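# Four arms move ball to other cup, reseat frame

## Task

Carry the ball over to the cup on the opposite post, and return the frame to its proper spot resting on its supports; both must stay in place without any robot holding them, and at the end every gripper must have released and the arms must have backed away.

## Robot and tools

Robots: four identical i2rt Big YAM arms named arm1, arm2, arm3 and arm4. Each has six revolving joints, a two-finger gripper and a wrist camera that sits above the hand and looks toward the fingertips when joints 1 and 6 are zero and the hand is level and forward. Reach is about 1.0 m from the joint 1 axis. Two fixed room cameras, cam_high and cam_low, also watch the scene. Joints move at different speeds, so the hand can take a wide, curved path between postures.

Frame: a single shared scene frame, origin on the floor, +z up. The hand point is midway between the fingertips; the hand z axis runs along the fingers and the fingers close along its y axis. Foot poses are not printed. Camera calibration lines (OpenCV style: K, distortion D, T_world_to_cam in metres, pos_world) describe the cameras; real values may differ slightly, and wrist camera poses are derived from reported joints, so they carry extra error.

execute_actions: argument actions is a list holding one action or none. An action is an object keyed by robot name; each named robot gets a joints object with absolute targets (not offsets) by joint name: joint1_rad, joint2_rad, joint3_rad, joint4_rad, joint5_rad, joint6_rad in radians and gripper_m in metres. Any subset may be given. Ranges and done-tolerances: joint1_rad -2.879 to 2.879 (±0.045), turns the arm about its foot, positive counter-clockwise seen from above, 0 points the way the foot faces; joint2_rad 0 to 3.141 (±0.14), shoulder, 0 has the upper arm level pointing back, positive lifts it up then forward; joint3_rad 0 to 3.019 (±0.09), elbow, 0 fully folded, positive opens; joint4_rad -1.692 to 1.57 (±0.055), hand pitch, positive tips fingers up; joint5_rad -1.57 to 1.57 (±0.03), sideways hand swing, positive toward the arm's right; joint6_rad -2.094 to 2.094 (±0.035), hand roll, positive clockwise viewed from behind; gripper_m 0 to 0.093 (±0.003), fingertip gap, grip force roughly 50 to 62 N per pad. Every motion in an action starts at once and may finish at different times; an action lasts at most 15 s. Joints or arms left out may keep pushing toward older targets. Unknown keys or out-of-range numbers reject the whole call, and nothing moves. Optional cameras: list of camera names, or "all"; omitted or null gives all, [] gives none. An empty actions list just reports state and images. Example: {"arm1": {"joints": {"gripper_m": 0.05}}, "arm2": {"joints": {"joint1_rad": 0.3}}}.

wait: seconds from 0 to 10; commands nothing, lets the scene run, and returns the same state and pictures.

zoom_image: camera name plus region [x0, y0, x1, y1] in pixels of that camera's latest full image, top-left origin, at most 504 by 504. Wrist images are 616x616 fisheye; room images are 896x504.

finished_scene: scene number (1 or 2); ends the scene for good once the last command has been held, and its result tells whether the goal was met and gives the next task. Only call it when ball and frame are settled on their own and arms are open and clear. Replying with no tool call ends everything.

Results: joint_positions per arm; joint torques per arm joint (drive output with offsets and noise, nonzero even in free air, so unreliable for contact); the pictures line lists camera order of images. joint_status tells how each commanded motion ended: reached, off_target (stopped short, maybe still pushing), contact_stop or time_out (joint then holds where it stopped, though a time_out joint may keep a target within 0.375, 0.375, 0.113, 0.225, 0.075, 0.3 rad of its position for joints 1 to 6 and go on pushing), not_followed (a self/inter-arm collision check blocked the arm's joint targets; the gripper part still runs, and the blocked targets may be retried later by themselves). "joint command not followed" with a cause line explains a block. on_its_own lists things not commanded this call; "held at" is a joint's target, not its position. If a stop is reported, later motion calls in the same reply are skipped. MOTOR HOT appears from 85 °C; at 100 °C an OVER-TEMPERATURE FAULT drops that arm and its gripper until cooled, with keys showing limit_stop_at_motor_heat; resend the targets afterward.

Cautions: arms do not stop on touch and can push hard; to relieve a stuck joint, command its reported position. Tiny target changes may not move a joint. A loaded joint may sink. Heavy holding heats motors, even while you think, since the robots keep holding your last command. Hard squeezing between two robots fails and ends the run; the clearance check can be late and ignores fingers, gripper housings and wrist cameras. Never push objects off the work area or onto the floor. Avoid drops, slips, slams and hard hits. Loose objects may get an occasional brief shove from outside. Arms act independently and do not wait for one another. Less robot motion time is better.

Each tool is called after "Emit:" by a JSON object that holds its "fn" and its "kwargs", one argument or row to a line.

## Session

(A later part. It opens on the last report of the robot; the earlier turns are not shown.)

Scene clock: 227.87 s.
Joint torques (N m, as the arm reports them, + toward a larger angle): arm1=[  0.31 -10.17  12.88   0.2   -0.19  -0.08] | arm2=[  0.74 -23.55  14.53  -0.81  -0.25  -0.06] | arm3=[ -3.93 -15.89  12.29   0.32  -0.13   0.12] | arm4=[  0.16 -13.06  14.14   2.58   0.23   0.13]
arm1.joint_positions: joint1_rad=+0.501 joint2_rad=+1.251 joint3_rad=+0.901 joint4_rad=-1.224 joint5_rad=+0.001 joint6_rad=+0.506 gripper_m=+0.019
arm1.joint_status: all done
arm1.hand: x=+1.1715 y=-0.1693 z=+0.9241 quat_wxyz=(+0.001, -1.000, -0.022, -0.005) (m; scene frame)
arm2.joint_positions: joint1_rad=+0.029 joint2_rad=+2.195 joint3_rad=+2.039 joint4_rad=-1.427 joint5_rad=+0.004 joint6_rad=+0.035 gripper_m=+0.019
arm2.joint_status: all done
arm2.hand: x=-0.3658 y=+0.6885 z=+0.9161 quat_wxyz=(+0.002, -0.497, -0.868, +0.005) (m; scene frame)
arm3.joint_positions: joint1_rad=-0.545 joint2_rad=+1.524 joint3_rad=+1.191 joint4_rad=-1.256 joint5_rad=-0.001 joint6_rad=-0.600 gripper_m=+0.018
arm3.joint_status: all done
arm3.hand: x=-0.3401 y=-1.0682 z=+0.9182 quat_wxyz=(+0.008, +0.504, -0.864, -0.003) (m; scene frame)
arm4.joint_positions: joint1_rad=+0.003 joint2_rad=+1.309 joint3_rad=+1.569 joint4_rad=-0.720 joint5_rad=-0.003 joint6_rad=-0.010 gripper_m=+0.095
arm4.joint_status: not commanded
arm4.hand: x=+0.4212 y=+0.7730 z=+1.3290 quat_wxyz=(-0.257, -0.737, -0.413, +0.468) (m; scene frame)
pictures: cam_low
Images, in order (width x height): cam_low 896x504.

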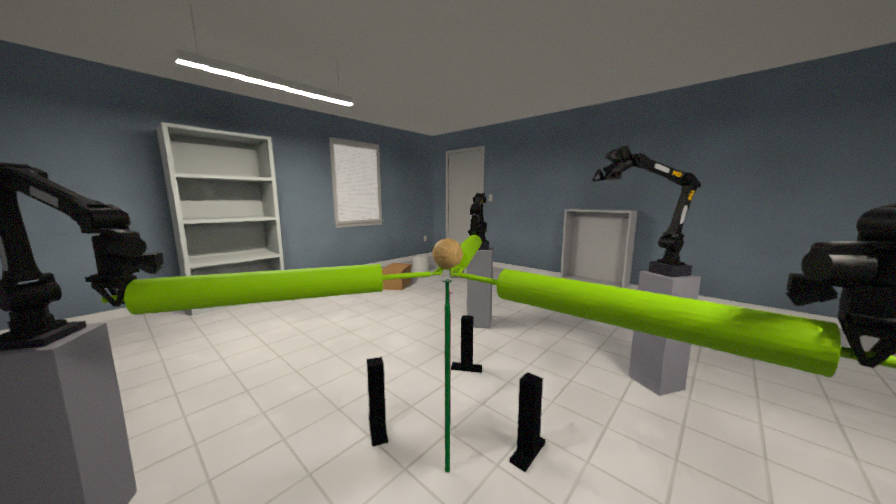

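Emit:
{"fn": "execute_actions", "kwargs": {
  "actions": [
    {"arm1":{"joints":{"joint1_rad":0.42,"joint6_rad":0.425,"joint2_rad":1.245,"joint3_rad":1.0,"joint4_rad":-1.233}},"arm2":{"joints":{"joint1_rad":0.022,"joint6_rad":0.022,"joint2_rad":2.04,"joint3_rad":1.96,"joint4_rad":-1.39}},"arm3":{"joints":{"joint1_rad":-0.495,"joint6_rad":-0.545,"joint2_rad":1.45,"joint3_rad":1.255,"joint4_rad":-1.258}}}
  ],
  "cameras": []
}}

Emit:
{"fn": "execute_actions", "kwargs": {
  "actions": [
    {"arm1":{"joints":{"joint1_rad":0.342,"joint6_rad":0.348,"joint2_rad":1.267,"joint3_rad":1.024,"joint4_rad":-1.233}},"arm2":{"joints":{"joint1_rad":0.012,"joint6_rad":0.012,"joint2_rad":1.97,"joint3_rad":1.842,"joint4_rad":-1.347}},"arm3":{"joints":{"joint1_rad":-0.43,"joint6_rad":-0.48,"joint2_rad":1.435,"joint3_rad":1.235,"joint4_rad":-1.26}}}
  ],
  "cameras": []
}}

Emit:
{"fn": "execute_actions", "kwargs": {
  "actions": [
    {"arm1":{"joints":{"joint1_rad":0.201,"joint6_rad":0.207,"joint2_rad":1.332,"joint3_rad":1.056,"joint4_rad":-1.195}},"arm2":{"joints":{"joint1_rad":-0.003,"joint6_rad":-0.003,"joint2_rad":1.847,"joint3_rad":1.612,"joint4_rad":-1.24}},"arm3":{"joints":{"joint1_rad":-0.304,"joint6_rad":-0.355,"joint2_rad":1.445,"joint3_rad":1.20,"joint4_rad":-1.228}}}
  ],
  "cameras": ["cam_low"]
}}

Emit:
{"fn": "execute_actions", "kwargs": {
  "actions": [
    {"arm1":{"joints":{"joint1_rad":0.077,"joint6_rad":0.083,"joint2_rad":1.447,"joint3_rad":1.05,"joint4_rad":-1.08}},"arm2":{"joints":{"joint1_rad":-0.022,"joint6_rad":-0.022,"joint2_rad":1.765,"joint3_rad":1.37,"joint4_rad":-1.085}},"arm3":{"joints":{"joint1_rad":-0.177,"joint6_rad":-0.228,"joint2_rad":1.505,"joint3_rad":1.138,"joint4_rad":-1.118}}}
  ],
  "cameras": []
}}

Emit:
{"fn": "execute_actions", "kwargs": {
  "actions": [
    {"arm1":{"joints":{"joint1_rad":-0.029,"joint6_rad":-0.023,"joint2_rad":1.58,"joint3_rad":1.083,"joint4_rad":-0.978}},"arm2":{"joints":{"joint1_rad":-0.044,"joint6_rad":-0.044,"joint2_rad":1.705,"joint3_rad":1.155,"joint4_rad":-0.933}},"arm3":{"joints":{"joint1_rad":-0.054,"joint6_rad":-0.105,"joint2_rad":1.578,"joint3_rad":1.104,"joint4_rad":-1.012}}}
  ],
  "cameras": []
}}

Emit:
{"fn": "execute_actions", "kwargs": {
  "actions": [
    {"arm1":{"joints":{"joint1_rad":-0.117,"joint6_rad":-0.111,"joint2_rad":1.706,"joint3_rad":1.15,"joint4_rad":-0.922}},"arm2":{"joints":{"joint1_rad":-0.072,"joint6_rad":-0.072,"joint2_rad":1.655,"joint3_rad":0.972,"joint4_rad":-0.808}},"arm3":{"joints":{"joint1_rad":0.059,"joint6_rad":0.008,"joint2_rad":1.658,"joint3_rad":1.125,"joint4_rad":-0.94}}}
  ],
  "cameras": ["cam_low","cam_high","arm4_cam_wrist"]
}}

Emit:
{"fn": "zoom_image", "kwargs": {
  "camera": "cam_low",
  "region": [420, 250, 490, 310]
}}

Emit:
{"fn": "zoom_image", "kwargs": {
  "camera": "cam_high",
  "region": [415, 235, 485, 295]
}}

Emit:
{"fn": "zoom_image", "kwargs": {
  "camera": "arm4_cam_wrist",
  "region": [275, 180, 345, 240]
}}

Scene clock: 264.67 s.
Joint torques (N m, as the arm reports them, + toward a larger angle): arm1=[-0.25 -8.42 13.73  0.54 -0.12 -0.12] | arm2=[  0.15 -23.17  10.53   0.94  -0.3   -0.08] | arm3=[ -2.06 -17.02  10.89   0.63  -0.11   0.26] | arm4=[  0.17 -13.04  14.13   2.58   0.23   0.13]
arm1.joint_positions: joint1_rad=+0.424 joint2_rad=+1.251 joint3_rad=+0.914 joint4_rad=-1.235 joint5_rad=-0.001 joint6_rad=+0.429 gripper_m=+0.019
arm1.joint_status: all done
arm1.hand: x=+1.1572 y=-0.1485 z=+0.9288 quat_wxyz=(+0.000, -1.000, -0.021, -0.004) (m; scene frame)
arm2.joint_positions: joint1_rad=+0.023 joint2_rad=+2.119 joint3_rad=+1.941 joint4_rad=-1.405 joint5_rad=+0.005 joint6_rad=+0.030 gripper_m=+0.019
arm2.joint_status: all done
arm2.hand: x=-0.3815 y=+0.7056 z=+0.9273 quat_wxyz=(+0.002, -0.498, -0.867, +0.005) (m; scene frame)
arm3.joint_positions: joint1_rad=-0.496 joint2_rad=+1.514 joint3_rad=+1.191 joint4_rad=-1.262 joint5_rad=-0.001 joint6_rad=-0.558 gripper_m=+0.018
arm3.joint_status: all done
arm3.hand: x=-0.3512 y=-1.0507 z=+0.9225 quat_wxyz=(+0.006, +0.506, -0.862, -0.003) (m; scene frame)
arm4.joint_positions: joint1_rad=+0.003 joint2_rad=+1.309 joint3_rad=+1.569 joint4_rad=-0.720 joint5_rad=-0.003 joint6_rad=-0.010 gripper_m=+0.095
arm4.joint_status: not commanded
arm4.hand: x=+0.4212 y=+0.7730 z=+1.3290 quat_wxyz=(-0.257, -0.737, -0.413, +0.468) (m; scene frame)
pictures: none
No camera images: the call's "cameras" was empty. Leave "cameras" out to get every camera's image.

Scene clock: 265.50 s.
Joint torques (N m, as the arm reports them, + toward a larger angle): arm1=[-0.07 -8.22 13.84  0.8  -0.06 -0.09] | arm2=[  0.2  -22.53  10.53   1.    -0.31  -0.1 ] | arm3=[ -1.66 -16.71   9.69   1.13  -0.21   0.26] | arm4=[  0.14 -13.06  14.14   2.57   0.23   0.13]
arm1.joint_positions: joint1_rad=+0.343 joint2_rad=+1.269 joint3_rad=+0.937 joint4_rad=-1.242 joint5_rad=-0.002 joint6_rad=+0.349 gripper_m=+0.019
arm1.joint_status: all done
arm1.hand: x=+1.1401 y=-0.1275 z=+0.9313 quat_wxyz=(+0.000, -1.000, -0.021, -0.006) (m; scene frame)
arm2.joint_positions: joint1_rad=+0.017 joint2_rad=+2.047 joint3_rad=+1.822 joint4_rad=-1.364 joint5_rad=+0.005 joint6_rad=+0.024 gripper_m=+0.019
arm2.joint_status: all done
arm2.hand: x=-0.3984 y=+0.7262 z=+0.9269 quat_wxyz=(+0.005, -0.497, -0.868, +0.004) (m; scene frame)
arm3.joint_positions: joint1_rad=-0.433 joint2_rad=+1.499 joint3_rad=+1.191 joint4_rad=-1.274 joint5_rad=+0.002 joint6_rad=-0.494 gripper_m=+0.018
arm3.joint_status: all done
arm3.hand: x=-0.3675 y=-1.0294 z=+0.9288 quat_wxyz=(+0.004, +0.506, -0.862, -0.001) (m; scene frame)
arm4.joint_positions: joint1_rad=+0.003 joint2_rad=+1.309 joint3_rad=+1.569 joint4_rad=-0.720 joint5_rad=-0.003 joint6_rad=-0.010 gripper_m=+0.095
arm4.joint_status: not commanded
arm4.hand: x=+0.4212 y=+0.7730 z=+1.3290 quat_wxyz=(-0.257, -0.737, -0.413, +0.468) (m; scene frame)
pictures: none
No camera images: the call's "cameras" was empty. Leave "cameras" out to get every camera's image.

Scene clock: 266.50 s.
Joint torques (N m, as the arm reports them, + toward a larger angle): arm1=[  0.11 -10.25  13.11   1.21  -0.08  -0.06] | arm2=[  0.42 -19.83  10.49   1.22  -0.31  -0.1 ] | arm3=[ -2.18 -15.75   9.48   1.36  -0.09   0.26] | arm4=[  0.17 -13.08  14.12   2.57   0.23   0.12]
arm1.joint_positions: joint1_rad=+0.199 joint2_rad=+1.344 joint3_rad=+0.978 joint4_rad=-1.216 joint5_rad=-0.002 joint6_rad=+0.206 gripper_m=+0.019
arm1.joint_status: all done
arm1.hand: x=+1.1033 y=-0.0873 z=+0.9215 quat_wxyz=(+0.000, -1.000, -0.021, -0.009) (m; scene frame)
arm2.joint_positions: joint1_rad=+0.001 joint2_rad=+1.915 joint3_rad=+1.589 joint4_rad=-1.265 joint5_rad=+0.005 joint6_rad=+0.007 gripper_m=+0.019
arm2.joint_status: all done
arm2.hand: x=-0.4342 y=+0.7664 z=+0.9178 quat_wxyz=(+0.005, -0.497, -0.868, +0.003) (m; scene frame)
arm3.joint_positions: joint1_rad=-0.305 joint2_rad=+1.498 joint3_rad=+1.158 joint4_rad=-1.247 joint5_rad=-0.001 joint6_rad=-0.367 gripper_m=+0.018
arm3.joint_status: all done
arm3.hand: x=-0.4037 y=-0.9888 z=+0.9173 quat_wxyz=(+0.007, +0.507, -0.862, -0.001) (m; scene frame)
arm4.joint_positions: joint1_rad=+0.003 joint2_rad=+1.309 joint3_rad=+1.569 joint4_rad=-0.720 joint5_rad=-0.003 joint6_rad=-0.010 gripper_m=+0.095
arm4.joint_status: not commanded
arm4.hand: x=+0.4212 y=+0.7730 z=+1.3290 quat_wxyz=(-0.257, -0.737, -0.413, +0.468) (m; scene frame)
pictures: cam_low
Images, in order (width x height): cam_low 896x504.

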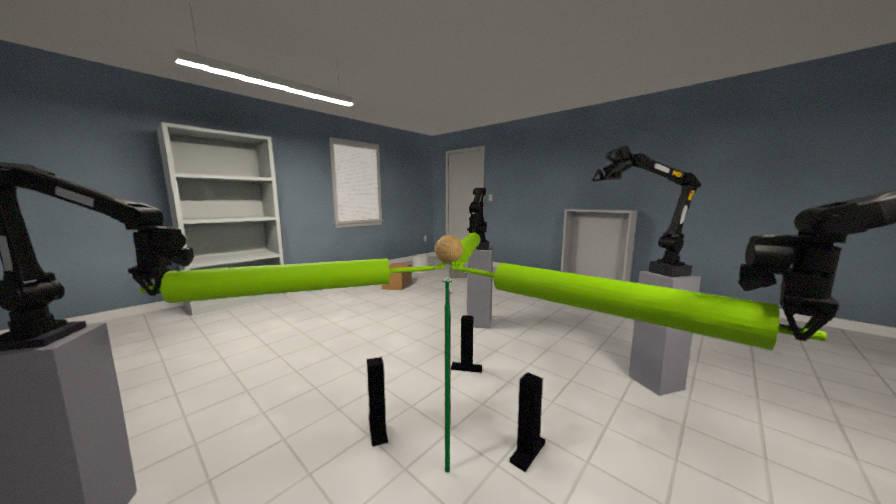

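Scene clock: 267.40 s.
Joint torques (N m, as the arm reports them, + toward a larger angle): arm1=[  0.31 -12.61  12.31   0.9   -0.06  -0.06] | arm2=[  0.16 -18.82   9.85   1.07  -0.29  -0.1 ] | arm3=[ -2.19 -12.97   9.13   1.6   -0.11   0.25] | arm4=[  0.19 -13.03  14.13   2.59   0.23   0.12]
arm1.joint_positions: joint1_rad=+0.074 joint2_rad=+1.471 joint3_rad=+0.978 joint4_rad=-1.091 joint5_rad=-0.003 joint6_rad=+0.081 gripper_m=+0.019
arm1.joint_status: all done
arm1.hand: x=+1.0675 y=-0.0470 z=+0.8763 quat_wxyz=(-0.001, -1.000, -0.021, -0.010) (m; scene frame)
arm2.joint_positions: joint1_rad=-0.018 joint2_rad=+1.835 joint3_rad=+1.347 joint4_rad=-1.105 joint5_rad=+0.005 joint6_rad=-0.012 gripper_m=+0.019
arm2.joint_status: all done
arm2.hand: x=-0.4694 y=+0.8056 z=+0.8748 quat_wxyz=(+0.006, -0.497, -0.868, +0.002) (m; scene frame)
arm3.joint_positions: joint1_rad=-0.176 joint2_rad=+1.524 joint3_rad=+1.099 joint4_rad=-1.143 joint5_rad=+0.000 joint6_rad=-0.240 gripper_m=+0.018
arm3.joint_status: all done
arm3.hand: x=-0.4389 y=-0.9478 z=+0.8864 quat_wxyz=(-0.003, +0.507, -0.862, -0.003) (m; scene frame)
arm4.joint_positions: joint1_rad=+0.003 joint2_rad=+1.309 joint3_rad=+1.569 joint4_rad=-0.720 joint5_rad=-0.003 joint6_rad=-0.010 gripper_m=+0.095
arm4.joint_status: not commanded
arm4.hand: x=+0.4212 y=+0.7730 z=+1.3290 quat_wxyz=(-0.257, -0.737, -0.413, +0.468) (m; scene frame)
pictures: none
No camera images: the call's "cameras" was empty. Leave "cameras" out to get every camera's image.

Scene clock: 268.30 s.
Joint torques (N m, as the arm reports them, + toward a larger angle): arm1=[  0.29 -14.96  11.63   0.81  -0.13  -0.03] | arm2=[  0.22 -16.41   9.14   1.1   -0.31  -0.11] | arm3=[ -2.38 -14.28   8.68   1.32   0.     0.23] | arm4=[  0.23 -13.05  14.13   2.58   0.23   0.12]
arm1.joint_positions: joint1_rad=-0.034 joint2_rad=+1.608 joint3_rad=+1.014 joint4_rad=-0.988 joint5_rad=-0.001 joint6_rad=-0.027 gripper_m=+0.019
arm1.joint_status: all done
arm1.hand: x=+1.0322 y=-0.0057 z=+0.8355 quat_wxyz=(-0.001, -1.000, -0.021, -0.009) (m; scene frame)
arm2.joint_positions: joint1_rad=-0.038 joint2_rad=+1.767 joint3_rad=+1.132 joint4_rad=-0.956 joint5_rad=+0.005 joint6_rad=-0.033 gripper_m=+0.019
arm2.joint_status: all done
arm2.hand: x=-0.5038 y=+0.8471 z=+0.8367 quat_wxyz=(+0.005, -0.497, -0.868, +0.003) (m; scene frame)
arm3.joint_positions: joint1_rad=-0.050 joint2_rad=+1.602 joint3_rad=+1.066 joint4_rad=-1.029 joint5_rad=-0.003 joint6_rad=-0.114 gripper_m=+0.018
arm3.joint_status: all done
arm3.hand: x=-0.4742 y=-0.9051 z=+0.8438 quat_wxyz=(-0.003, +0.507, -0.862, -0.005) (m; scene frame)
arm4.joint_positions: joint1_rad=+0.003 joint2_rad=+1.309 joint3_rad=+1.569 joint4_rad=-0.720 joint5_rad=-0.003 joint6_rad=-0.010 gripper_m=+0.095
arm4.joint_status: not commanded
arm4.hand: x=+0.4212 y=+0.7730 z=+1.3290 quat_wxyz=(-0.257, -0.737, -0.413, +0.468) (m; scene frame)
pictures: none
No camera images: the call's "cameras" was empty. Leave "cameras" out to get every camera's image.

Scene clock: 269.20 s.
Joint torques (N m, as the arm reports them, + toward a larger angle): arm1=[  0.13 -16.36  10.88   0.82  -0.14  -0.06] | arm2=[ -0.73 -14.75   8.2    1.06  -0.32  -0.1 ] | arm3=[ -2.45 -14.96   9.64   0.82   0.03   0.22] | arm4=[  0.19 -13.06  14.14   2.58   0.23   0.13]
arm1.joint_positions: joint1_rad=-0.119 joint2_rad=+1.730 joint3_rad=+1.089 joint4_rad=-0.931 joint5_rad=-0.001 joint6_rad=-0.112 gripper_m=+0.019
arm1.joint_status: all done
arm1.hand: x=+0.9963 y=+0.0323 z=+0.8078 quat_wxyz=(-0.001, -1.000, -0.021, -0.004) (m; scene frame)
arm2.joint_positions: joint1_rad=-0.067 joint2_rad=+1.714 joint3_rad=+0.952 joint4_rad=-0.829 joint5_rad=+0.005 joint6_rad=-0.061 gripper_m=+0.019
arm2.joint_status: all done
arm2.hand: x=-0.5386 y=+0.8855 z=+0.8058 quat_wxyz=(+0.006, -0.497, -0.868, +0.002) (m; scene frame)
arm3.joint_positions: joint1_rad=+0.065 joint2_rad=+1.681 joint3_rad=+1.066 joint4_rad=-0.946 joint5_rad=-0.003 joint6_rad=+0.001 gripper_m=+0.018
arm3.joint_status: all done
arm3.hand: x=-0.5096 y=-0.8663 z=+0.8112 quat_wxyz=(-0.005, +0.507, -0.862, -0.006) (m; scene frame)
arm4.joint_positions: joint1_rad=+0.003 joint2_rad=+1.309 joint3_rad=+1.569 joint4_rad=-0.720 joint5_rad=-0.003 joint6_rad=-0.010 gripper_m=+0.095
arm4.joint_status: not commanded
arm4.hand: x=+0.4212 y=+0.7730 z=+1.3290 quat_wxyz=(-0.257, -0.737, -0.413, +0.468) (m; scene frame)
pictures: arm4_cam_wrist, cam_high, cam_low
camera_calibration (this result's frames):
arm4_cam_wrist: T_world_to_cam=[[-0.848657, 0.52893, -0.00380397, -0.0434375], [0.462655, 0.738796, -0.490031, -0.105557], [-0.256382, -0.417628, -0.871697, 1.71015], [0, 0, 0, 1]] pos_world=[0.450423, 0.815165, 1.43884]
Images, in order (width x height): arm4_cam_wrist 616x616, cam_high 896x504, cam_low 896x504.

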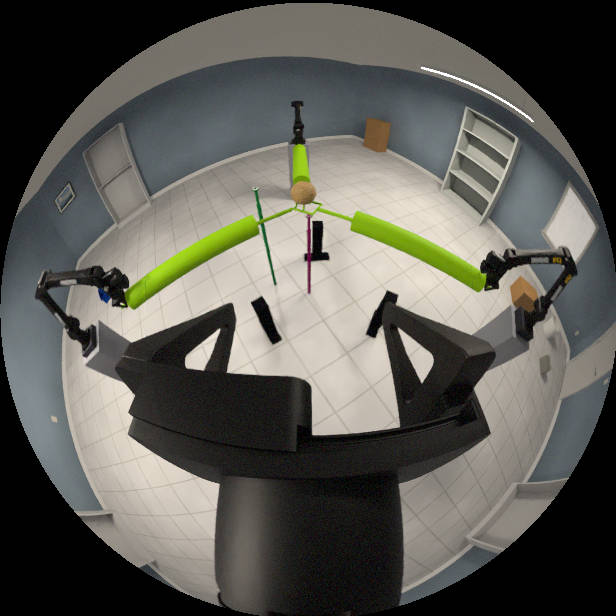

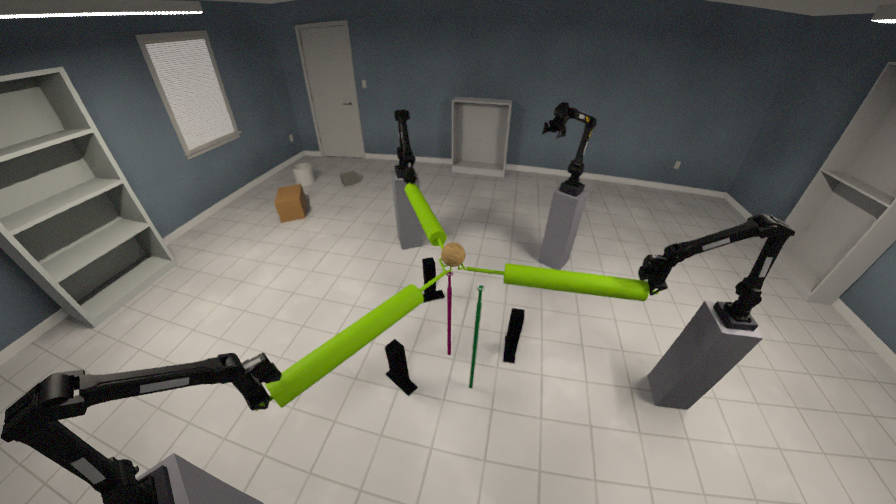

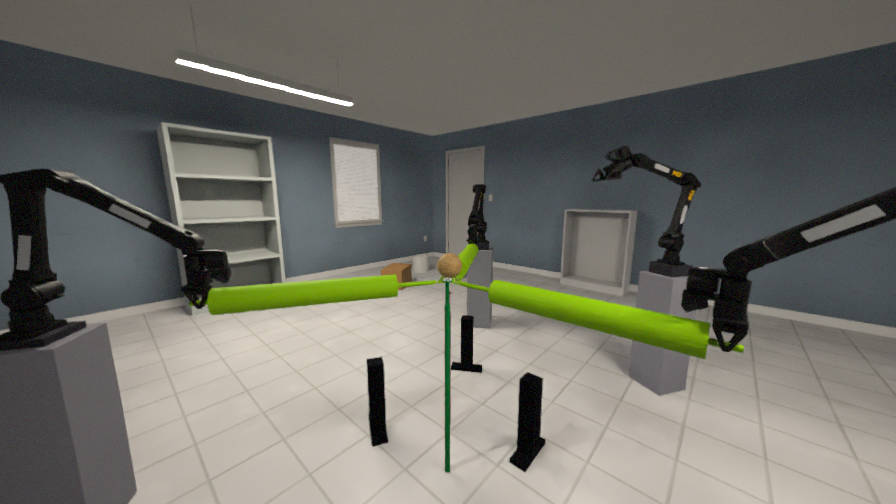

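Region (420, 250, 490, 310) of cam_low's 896x504 image, scaled by 7.200, with more detail than that image has; it fills the top 432 rows of this view, and the rest is white.

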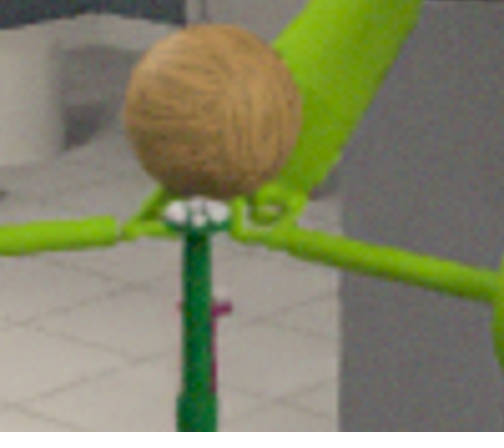

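Region (415, 235, 485, 295) of cam_high's 896x504 image, scaled by 7.200, with more detail than that image has; it fills the top 432 rows of this view, and the rest is white.

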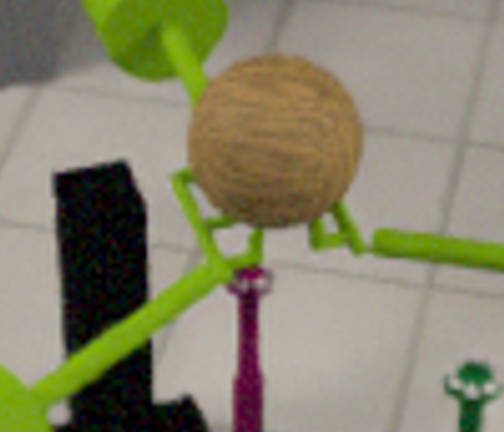

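Region (275, 180, 345, 240) of arm4_cam_wrist's 616x616 image, scaled by 7.200, with more detail than that image has; it fills the top 432 rows of this view, and the rest is white.

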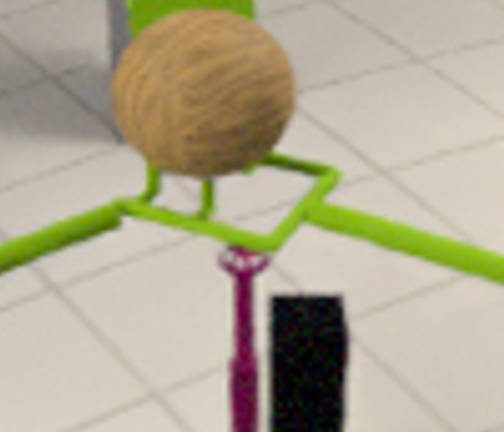

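Emit:
{"fn": "execute_actions", "kwargs": {
  "actions": [
    {"arm1":{"joints":{"joint1_rad":-0.146,"joint6_rad":-0.14,"joint2_rad":1.776,"joint3_rad":1.197,"joint4_rad":-0.89}},"arm2":{"joints":{"joint1_rad":-0.102,"joint6_rad":-0.102,"joint2_rad":1.645,"joint3_rad":0.885,"joint4_rad":-0.725}},"arm3":{"joints":{"joint1_rad":0.11,"joint6_rad":0.062,"joint2_rad":1.70,"joint3_rad":1.105,"joint4_rad":-0.89}}}
  ],
  "cameras": ["cam_low","cam_high","arm4_cam_wrist"]
}}

Emit:
{"fn": "zoom_image", "kwargs": {
  "camera": "cam_low",
  "region": [420, 250, 490, 310]
}}

Emit:
{"fn": "zoom_image", "kwargs": {
  "camera": "cam_high",
  "region": [415, 235, 485, 295]
}}

Emit:
{"fn": "zoom_image", "kwargs": {
  "camera": "arm4_cam_wrist",
  "region": [275, 180, 345, 240]
}}

Scene clock: 278.90 s.
Joint torques (N m, as the arm reports them, + toward a larger angle): arm1=[  0.27 -16.77  11.04   1.13  -0.16  -0.04] | arm2=[ -0.38 -14.01   7.32   1.1   -0.35  -0.14] | arm3=[ -2.27 -15.04   8.28   1.41   0.1    0.26] | arm4=[  0.18 -13.05  14.13   2.57   0.23   0.13]
arm1.joint_positions: joint1_rad=-0.150 joint2_rad=+1.793 joint3_rad=+1.133 joint4_rad=-0.908 joint5_rad=-0.001 joint6_rad=-0.144 gripper_m=+0.019
arm1.joint_status: all done
arm1.hand: x=+0.9786 y=+0.0483 z=+0.7933 quat_wxyz=(+0.000, -1.000, -0.021, -0.002) (m; scene frame)
arm2.joint_positions: joint1_rad=-0.093 joint2_rad=+1.703 joint3_rad=+0.869 joint4_rad=-0.748 joint5_rad=+0.005 joint6_rad=-0.087 gripper_m=+0.019
arm2.joint_status: all done
arm2.hand: x=-0.5573 y=+0.8997 z=+0.7878 quat_wxyz=(+0.001, -0.497, -0.868, +0.005) (m; scene frame)
arm3.joint_positions: joint1_rad=+0.113 joint2_rad=+1.717 joint3_rad=+1.066 joint4_rad=-0.909 joint5_rad=-0.005 joint6_rad=+0.049 gripper_m=+0.018
arm3.joint_status: all done
arm3.hand: x=-0.5262 y=-0.8514 z=+0.7961 quat_wxyz=(-0.005, +0.507, -0.862, -0.007) (m; scene frame)
arm4.joint_positions: joint1_rad=+0.003 joint2_rad=+1.309 joint3_rad=+1.569 joint4_rad=-0.720 joint5_rad=-0.003 joint6_rad=-0.010 gripper_m=+0.095
arm4.joint_status: not commanded
arm4.hand: x=+0.4212 y=+0.7730 z=+1.3290 quat_wxyz=(-0.257, -0.737, -0.413, +0.468) (m; scene frame)
pictures: arm4_cam_wrist, cam_high, cam_low
camera_calibration (this result's frames):
arm4_cam_wrist: T_world_to_cam=[[-0.848657, 0.52893, -0.00380397, -0.0434375], [0.462655, 0.738796, -0.490031, -0.105557], [-0.256382, -0.417628, -0.871697, 1.71015], [0, 0, 0, 1]] pos_world=[0.450423, 0.815165, 1.43884]
Images, in order (width x height): arm4_cam_wrist 616x616, cam_high 896x504, cam_low 896x504.

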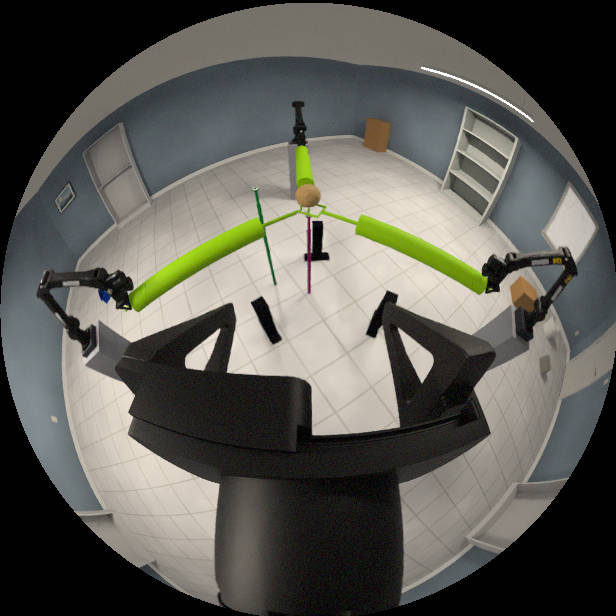

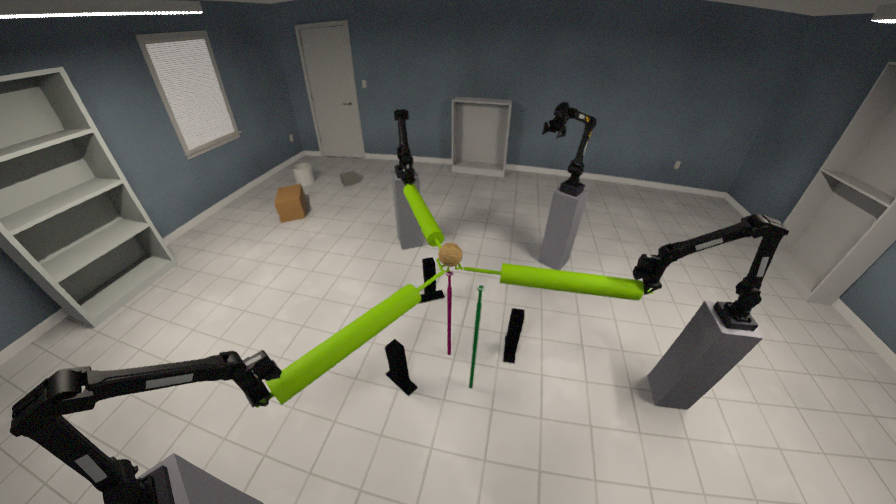

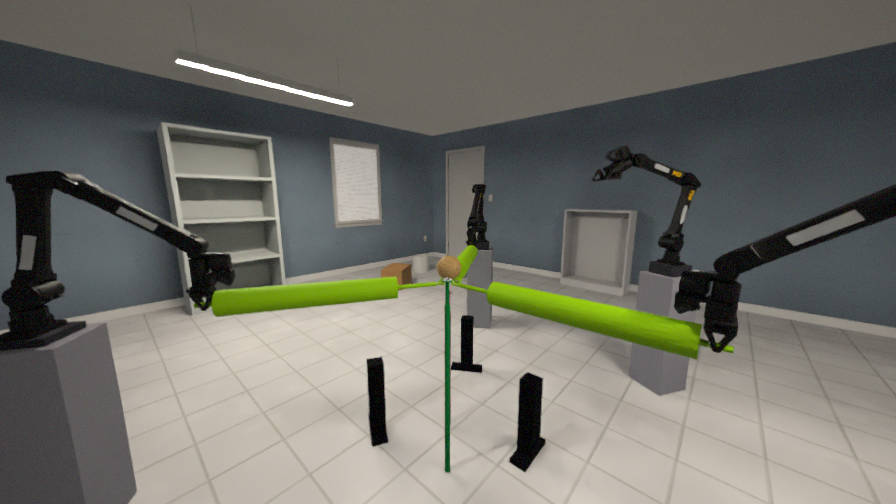

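Region (420, 250, 490, 310) of cam_low's 896x504 image, scaled by 7.200, with more detail than that image has; it fills the top 432 rows of this view, and the rest is white.

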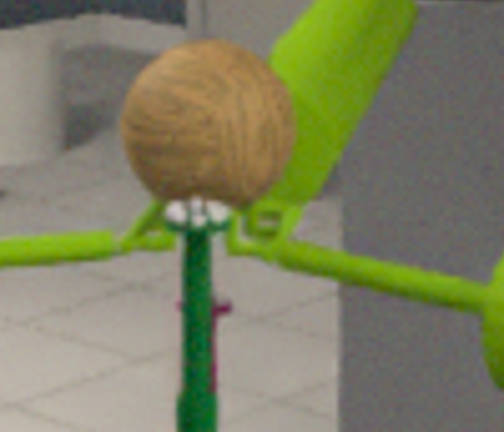

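Region (415, 235, 485, 295) of cam_high's 896x504 image, scaled by 7.200, with more detail than that image has; it fills the top 432 rows of this view, and the rest is white.

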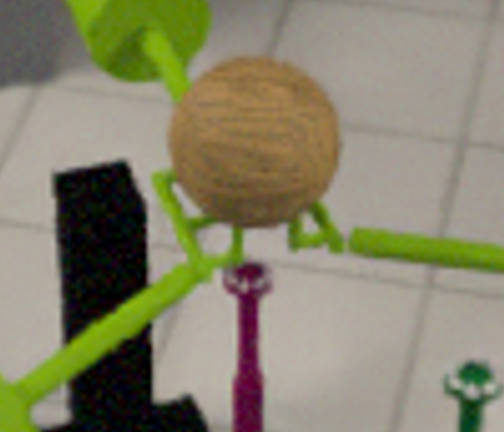

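Region (275, 180, 345, 240) of arm4_cam_wrist's 616x616 image, scaled by 7.200, with more detail than that image has; it fills the top 432 rows of this view, and the rest is white.

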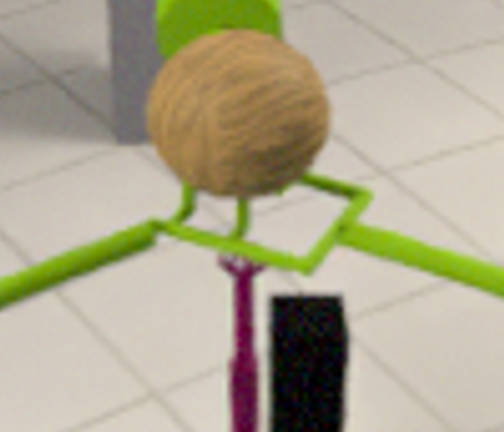

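Need about −3 mm in x; descend.

Emit:
{"fn": "execute_actions", "kwargs": {
  "actions": [
    {"arm1":{"joints":{"joint2_rad":1.825,"joint3_rad":1.16,"joint4_rad":-0.82}},"arm2":{"joints":{"joint1_rad":-0.108,"joint2_rad":1.735,"joint3_rad":0.863,"joint4_rad":-0.648}},"arm3":{"joints":{"joint1_rad":0.118,"joint2_rad":1.748,"joint3_rad":1.07,"joint4_rad":-0.82}}}
  ],
  "cameras": ["cam_high","arm4_cam_wrist"]
}}

Emit:
{"fn": "zoom_image", "kwargs": {
  "camera": "cam_high",
  "region": [415, 235, 485, 295]
}}

Emit:
{"fn": "zoom_image", "kwargs": {
  "camera": "arm4_cam_wrist",
  "region": [275, 180, 345, 240]
}}

Scene clock: 283.60 s.
Joint torques (N m, as the arm reports them, + toward a larger angle): arm1=[  0.22 -17.73   8.27   1.81  -0.19  -0.03] | arm2=[ -0.04 -11.58   6.67   1.21  -0.34  -0.07] | arm3=[ -1.91 -15.42   7.34   1.4    0.27   0.25] | arm4=[  0.17 -13.05  14.12   2.58   0.23   0.13]
arm1.joint_positions: joint1_rad=-0.150 joint2_rad=+1.848 joint3_rad=+1.129 joint4_rad=-0.857 joint5_rad=+0.000 joint6_rad=-0.144 gripper_m=+0.019
arm1.joint_status: all done
arm1.hand: x=+0.9754 y=+0.0488 z=+0.7674 quat_wxyz=(+0.000, -1.000, -0.021, -0.005) (m; scene frame)
arm2.joint_positions: joint1_rad=-0.101 joint2_rad=+1.752 joint3_rad=+0.849 joint4_rad=-0.671 joint5_rad=+0.005 joint6_rad=-0.095 gripper_m=+0.019
arm2.joint_status: all done
arm2.hand: x=-0.5604 y=+0.8986 z=+0.7645 quat_wxyz=(-0.001, -0.497, -0.868, +0.007) (m; scene frame)
arm3.joint_positions: joint1_rad=+0.115 joint2_rad=+1.768 joint3_rad=+1.041 joint4_rad=-0.839 joint5_rad=-0.009 joint6_rad=+0.050 gripper_m=+0.018
arm3.joint_status: all done
arm3.hand: x=-0.5284 y=-0.8519 z=+0.7669 quat_wxyz=(-0.001, +0.508, -0.861, -0.007) (m; scene frame)
arm4.joint_positions: joint1_rad=+0.003 joint2_rad=+1.309 joint3_rad=+1.569 joint4_rad=-0.720 joint5_rad=-0.003 joint6_rad=-0.010 gripper_m=+0.095
arm4.joint_status: not commanded
arm4.hand: x=+0.4212 y=+0.7730 z=+1.3290 quat_wxyz=(-0.257, -0.737, -0.413, +0.468) (m; scene frame)
pictures: arm4_cam_wrist, cam_high
camera_calibration (this result's frames):
arm4_cam_wrist: T_world_to_cam=[[-0.848657, 0.52893, -0.00380397, -0.0434375], [0.462655, 0.738796, -0.490031, -0.105557], [-0.256382, -0.417628, -0.871697, 1.71015], [0, 0, 0, 1]] pos_world=[0.450423, 0.815165, 1.43884]
Images, in order (width x height): arm4_cam_wrist 616x616, cam_high 896x504.

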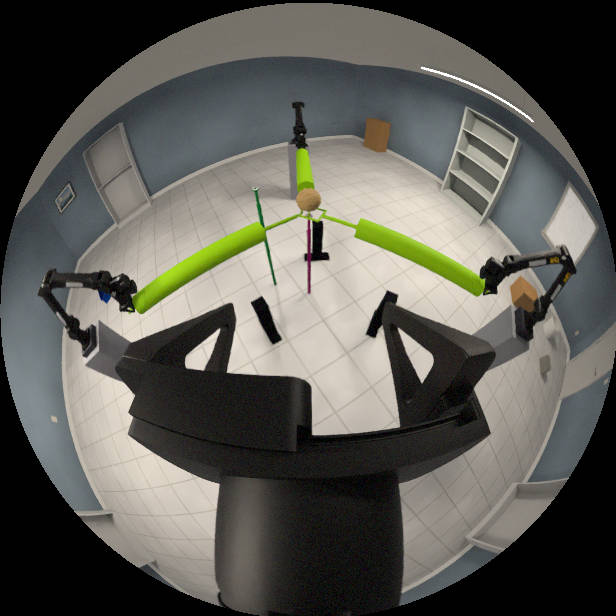

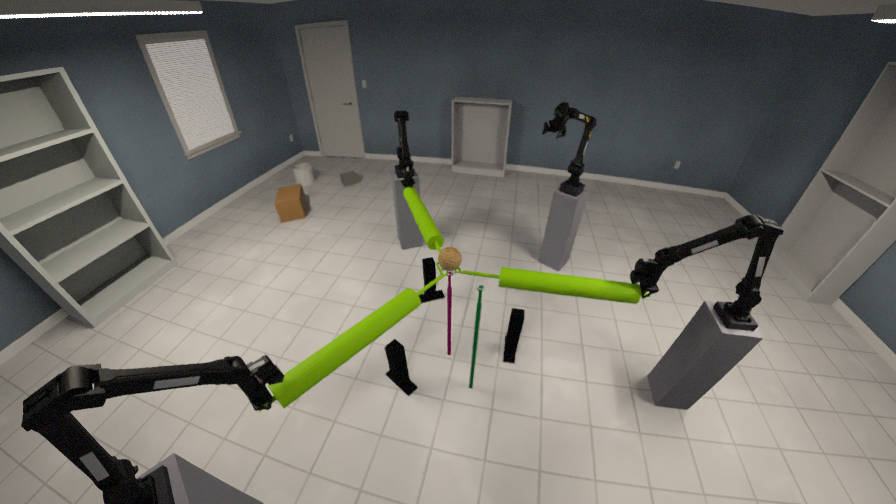

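Region (415, 235, 485, 295) of cam_high's 896x504 image, scaled by 7.200, with more detail than that image has; it fills the top 432 rows of this view, and the rest is white.

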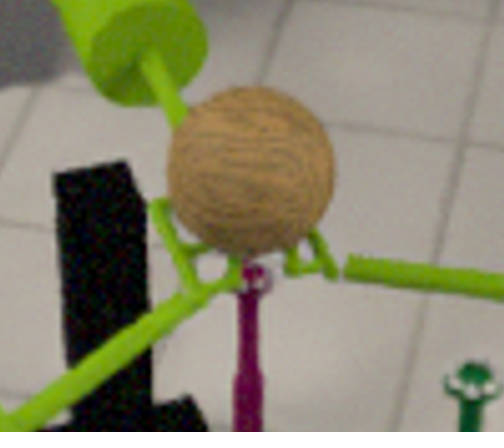

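Region (275, 180, 345, 240) of arm4_cam_wrist's 616x616 image, scaled by 7.200, with more detail than that image has; it fills the top 432 rows of this view, and the rest is white.

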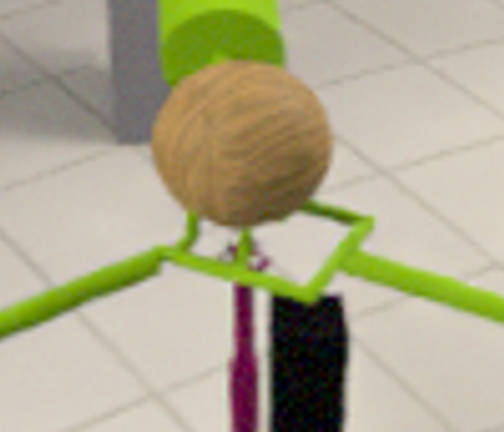

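Emit:
{"fn": "execute_actions", "kwargs": {
  "actions": [
    {"arm1":{"joints":{"joint2_rad":1.87,"joint3_rad":1.14,"joint4_rad":-0.76}},"arm2":{"joints":{"joint2_rad":1.793,"joint3_rad":0.853,"joint4_rad":-0.578}},"arm3":{"joints":{"joint2_rad":1.795,"joint3_rad":1.052,"joint4_rad":-0.755}}}
  ],
  "cameras": []
}}

Emit:
{"fn": "execute_actions", "kwargs": {
  "actions": [
    {"arm1":{"joints":{"joint2_rad":1.92,"joint3_rad":1.127,"joint4_rad":-0.70}},"arm2":{"joints":{"joint2_rad":1.857,"joint3_rad":0.845,"joint4_rad":-0.51}},"arm3":{"joints":{"joint2_rad":1.846,"joint3_rad":1.038,"joint4_rad":-0.692}}}
  ],
  "cameras": []
}}

Emit:
{"fn": "execute_actions", "kwargs": {
  "actions": [
    {"arm1":{"joints":{"joint2_rad":1.99,"joint3_rad":1.115,"joint4_rad":-0.63}},"arm2":{"joints":{"joint2_rad":1.945,"joint3_rad":0.845,"joint4_rad":-0.43}},"arm3":{"joints":{"joint2_rad":1.92,"joint3_rad":1.025,"joint4_rad":-0.618}}}
  ],
  "cameras": ["cam_high","cam_low"]
}}

Emit:
{"fn": "zoom_image", "kwargs": {
  "camera": "cam_high",
  "region": [415, 245, 485, 305]
}}

Emit:
{"fn": "zoom_image", "kwargs": {
  "camera": "cam_low",
  "region": [420, 265, 490, 325]
}}

Scene clock: 290.97 s.
Joint torques (N m, as the arm reports them, + toward a larger angle): arm1=[  0.25 -17.84   7.67   1.7   -0.19  -0.03] | arm2=[ -0.18 -12.02   6.08   1.25  -0.33  -0.06] | arm3=[ -1.85 -15.4    6.93   1.49   0.27   0.26] | arm4=[  0.19 -13.04  14.13   2.58   0.23   0.13]
arm1.joint_positions: joint1_rad=-0.150 joint2_rad=+1.891 joint3_rad=+1.112 joint4_rad=-0.794 joint5_rad=+0.000 joint6_rad=-0.145 gripper_m=+0.019
arm1.joint_status: all done
arm1.hand: x=+0.9760 y=+0.0487 z=+0.7426 quat_wxyz=(+0.000, -1.000, -0.022, -0.005) (m; scene frame)
arm2.joint_positions: joint1_rad=-0.101 joint2_rad=+1.811 joint3_rad=+0.840 joint4_rad=-0.604 joint5_rad=+0.005 joint6_rad=-0.095 gripper_m=+0.019
arm2.joint_status: all done
arm2.hand: x=-0.5603 y=+0.8982 z=+0.7407 quat_wxyz=(-0.001, -0.497, -0.868, +0.007) (m; scene frame)
arm3.joint_positions: joint1_rad=+0.115 joint2_rad=+1.814 joint3_rad=+1.023 joint4_rad=-0.775 joint5_rad=-0.008 joint6_rad=+0.050 gripper_m=+0.018
arm3.joint_status: all done
arm3.hand: x=-0.5285 y=-0.8520 z=+0.7425 quat_wxyz=(-0.001, +0.508, -0.861, -0.007) (m; scene frame)
arm4.joint_positions: joint1_rad=+0.003 joint2_rad=+1.309 joint3_rad=+1.569 joint4_rad=-0.720 joint5_rad=-0.003 joint6_rad=-0.010 gripper_m=+0.095
arm4.joint_status: not commanded
arm4.hand: x=+0.4212 y=+0.7730 z=+1.3290 quat_wxyz=(-0.257, -0.737, -0.413, +0.468) (m; scene frame)
pictures: none
No camera images: the call's "cameras" was empty. Leave "cameras" out to get every camera's image.

Scene clock: 291.70 s.
Joint torques (N m, as the arm reports them, + toward a larger angle): arm1=[  0.21 -17.37   7.18   1.92  -0.24  -0.03] | arm2=[  0.02 -11.62   5.54   1.34  -0.32  -0.06] | arm3=[ -2.04 -14.88   6.48   1.73   0.25   0.24] | arm4=[  0.22 -13.02  14.13   2.58   0.23   0.13]
arm1.joint_positions: joint1_rad=-0.150 joint2_rad=+1.933 joint3_rad=+1.102 joint4_rad=-0.740 joint5_rad=+0.001 joint6_rad=-0.145 gripper_m=+0.019
arm1.joint_status: all done
arm1.hand: x=+0.9759 y=+0.0489 z=+0.7209 quat_wxyz=(+0.000, -1.000, -0.022, -0.003) (m; scene frame)
arm2.joint_positions: joint1_rad=-0.101 joint2_rad=+1.867 joint3_rad=+0.833 joint4_rad=-0.538 joint5_rad=+0.005 joint6_rad=-0.095 gripper_m=+0.019
arm2.joint_status: all done
arm2.hand: x=-0.5604 y=+0.8982 z=+0.7182 quat_wxyz=(-0.002, -0.497, -0.868, +0.008) (m; scene frame)
arm3.joint_positions: joint1_rad=+0.115 joint2_rad=+1.858 joint3_rad=+1.012 joint4_rad=-0.718 joint5_rad=-0.008 joint6_rad=+0.050 gripper_m=+0.018
arm3.joint_status: all done
arm3.hand: x=-0.5284 y=-0.8517 z=+0.7208 quat_wxyz=(-0.002, +0.508, -0.861, -0.007) (m; scene frame)
arm4.joint_positions: joint1_rad=+0.003 joint2_rad=+1.309 joint3_rad=+1.569 joint4_rad=-0.720 joint5_rad=-0.003 joint6_rad=-0.010 gripper_m=+0.095
arm4.joint_status: not commanded
arm4.hand: x=+0.4212 y=+0.7730 z=+1.3290 quat_wxyz=(-0.257, -0.737, -0.413, +0.468) (m; scene frame)
pictures: none
No camera images: the call's "cameras" was empty. Leave "cameras" out to get every camera's image.

Scene clock: 292.53 s.
Joint torques (N m, as the arm reports them, + toward a larger angle): arm1=[  0.2  -17.99   6.58   1.42  -0.27  -0.03] | arm2=[  0.07 -12.25   5.04   1.07  -0.34  -0.07] | arm3=[ -1.86 -15.77   5.84   1.29   0.26   0.26] | arm4=[  0.2  -13.02  14.13   2.57   0.23   0.12]
arm1.joint_positions: joint1_rad=-0.150 joint2_rad=+2.006 joint3_rad=+1.092 joint4_rad=-0.656 joint5_rad=+0.002 joint6_rad=-0.145 gripper_m=+0.019
arm1.joint_status: all done
arm1.hand: x=+0.9767 y=+0.0490 z=+0.6853 quat_wxyz=(+0.001, -1.000, -0.022, -0.003) (m; scene frame)
arm2.joint_positions: joint1_rad=-0.101 joint2_rad=+1.955 joint3_rad=+0.831 joint4_rad=-0.447 joint5_rad=+0.005 joint6_rad=-0.095 gripper_m=+0.019
arm2.joint_status: all done
arm2.hand: x=-0.5606 y=+0.8981 z=+0.6853 quat_wxyz=(-0.003, -0.497, -0.868, +0.008) (m; scene frame)
arm3.joint_positions: joint1_rad=+0.115 joint2_rad=+1.933 joint3_rad=+1.001 joint4_rad=-0.634 joint5_rad=-0.009 joint6_rad=+0.050 gripper_m=+0.018
arm3.joint_status: all done
arm3.hand: x=-0.5287 y=-0.8521 z=+0.6861 quat_wxyz=(-0.001, +0.508, -0.861, -0.007) (m; scene frame)
arm4.joint_positions: joint1_rad=+0.003 joint2_rad=+1.309 joint3_rad=+1.569 joint4_rad=-0.720 joint5_rad=-0.003 joint6_rad=-0.010 gripper_m=+0.095
arm4.joint_status: not commanded
arm4.hand: x=+0.4212 y=+0.7730 z=+1.3290 quat_wxyz=(-0.257, -0.737, -0.413, +0.468) (m; scene frame)
pictures: cam_high, cam_low
Images, in order (width x height): cam_high 896x504, cam_low 896x504.

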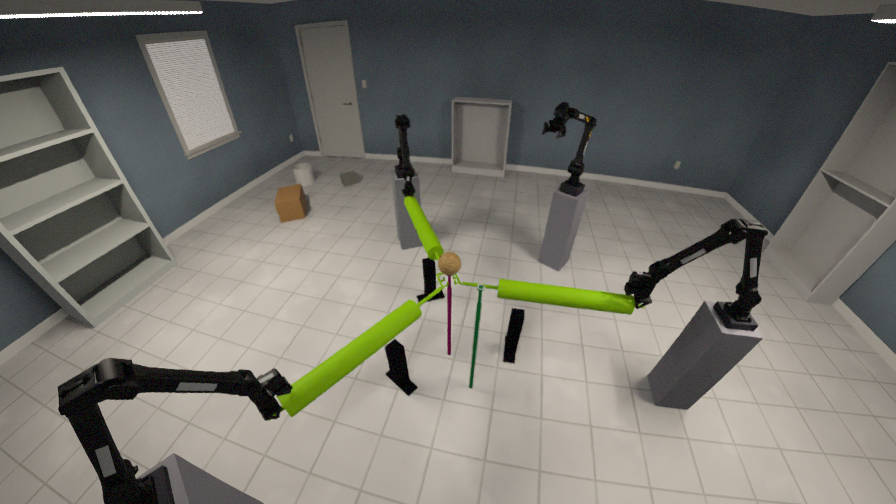

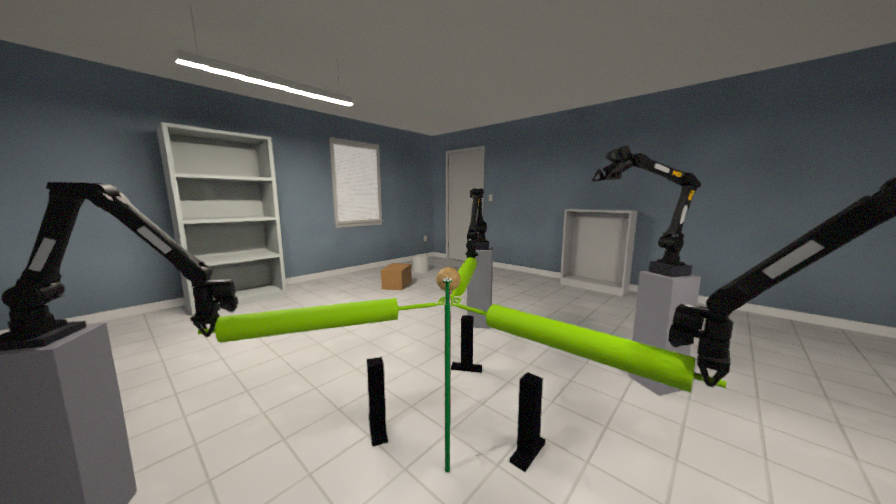

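Region (415, 245, 485, 305) of cam_high's 896x504 image, scaled by 7.200, with more detail than that image has; it fills the top 432 rows of this view, and the rest is white.

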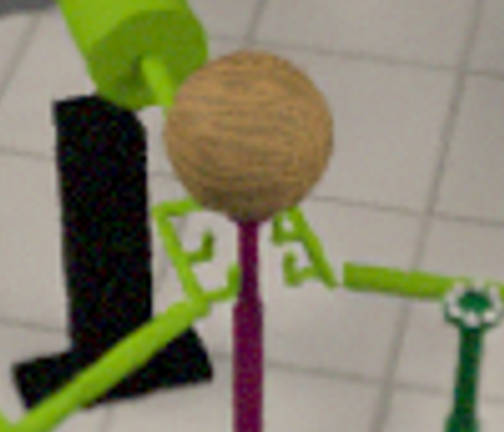

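Region (420, 265, 490, 325) of cam_low's 896x504 image, scaled by 7.200, with more detail than that image has; it fills the top 432 rows of this view, and the rest is white.

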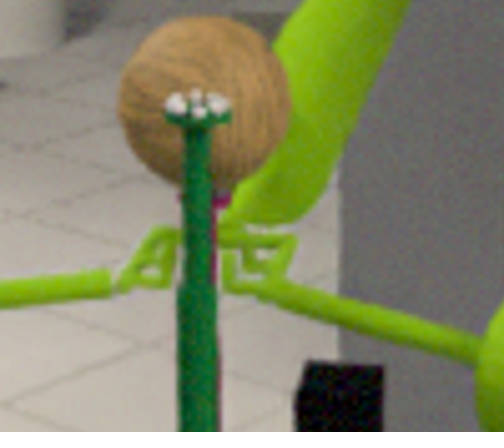

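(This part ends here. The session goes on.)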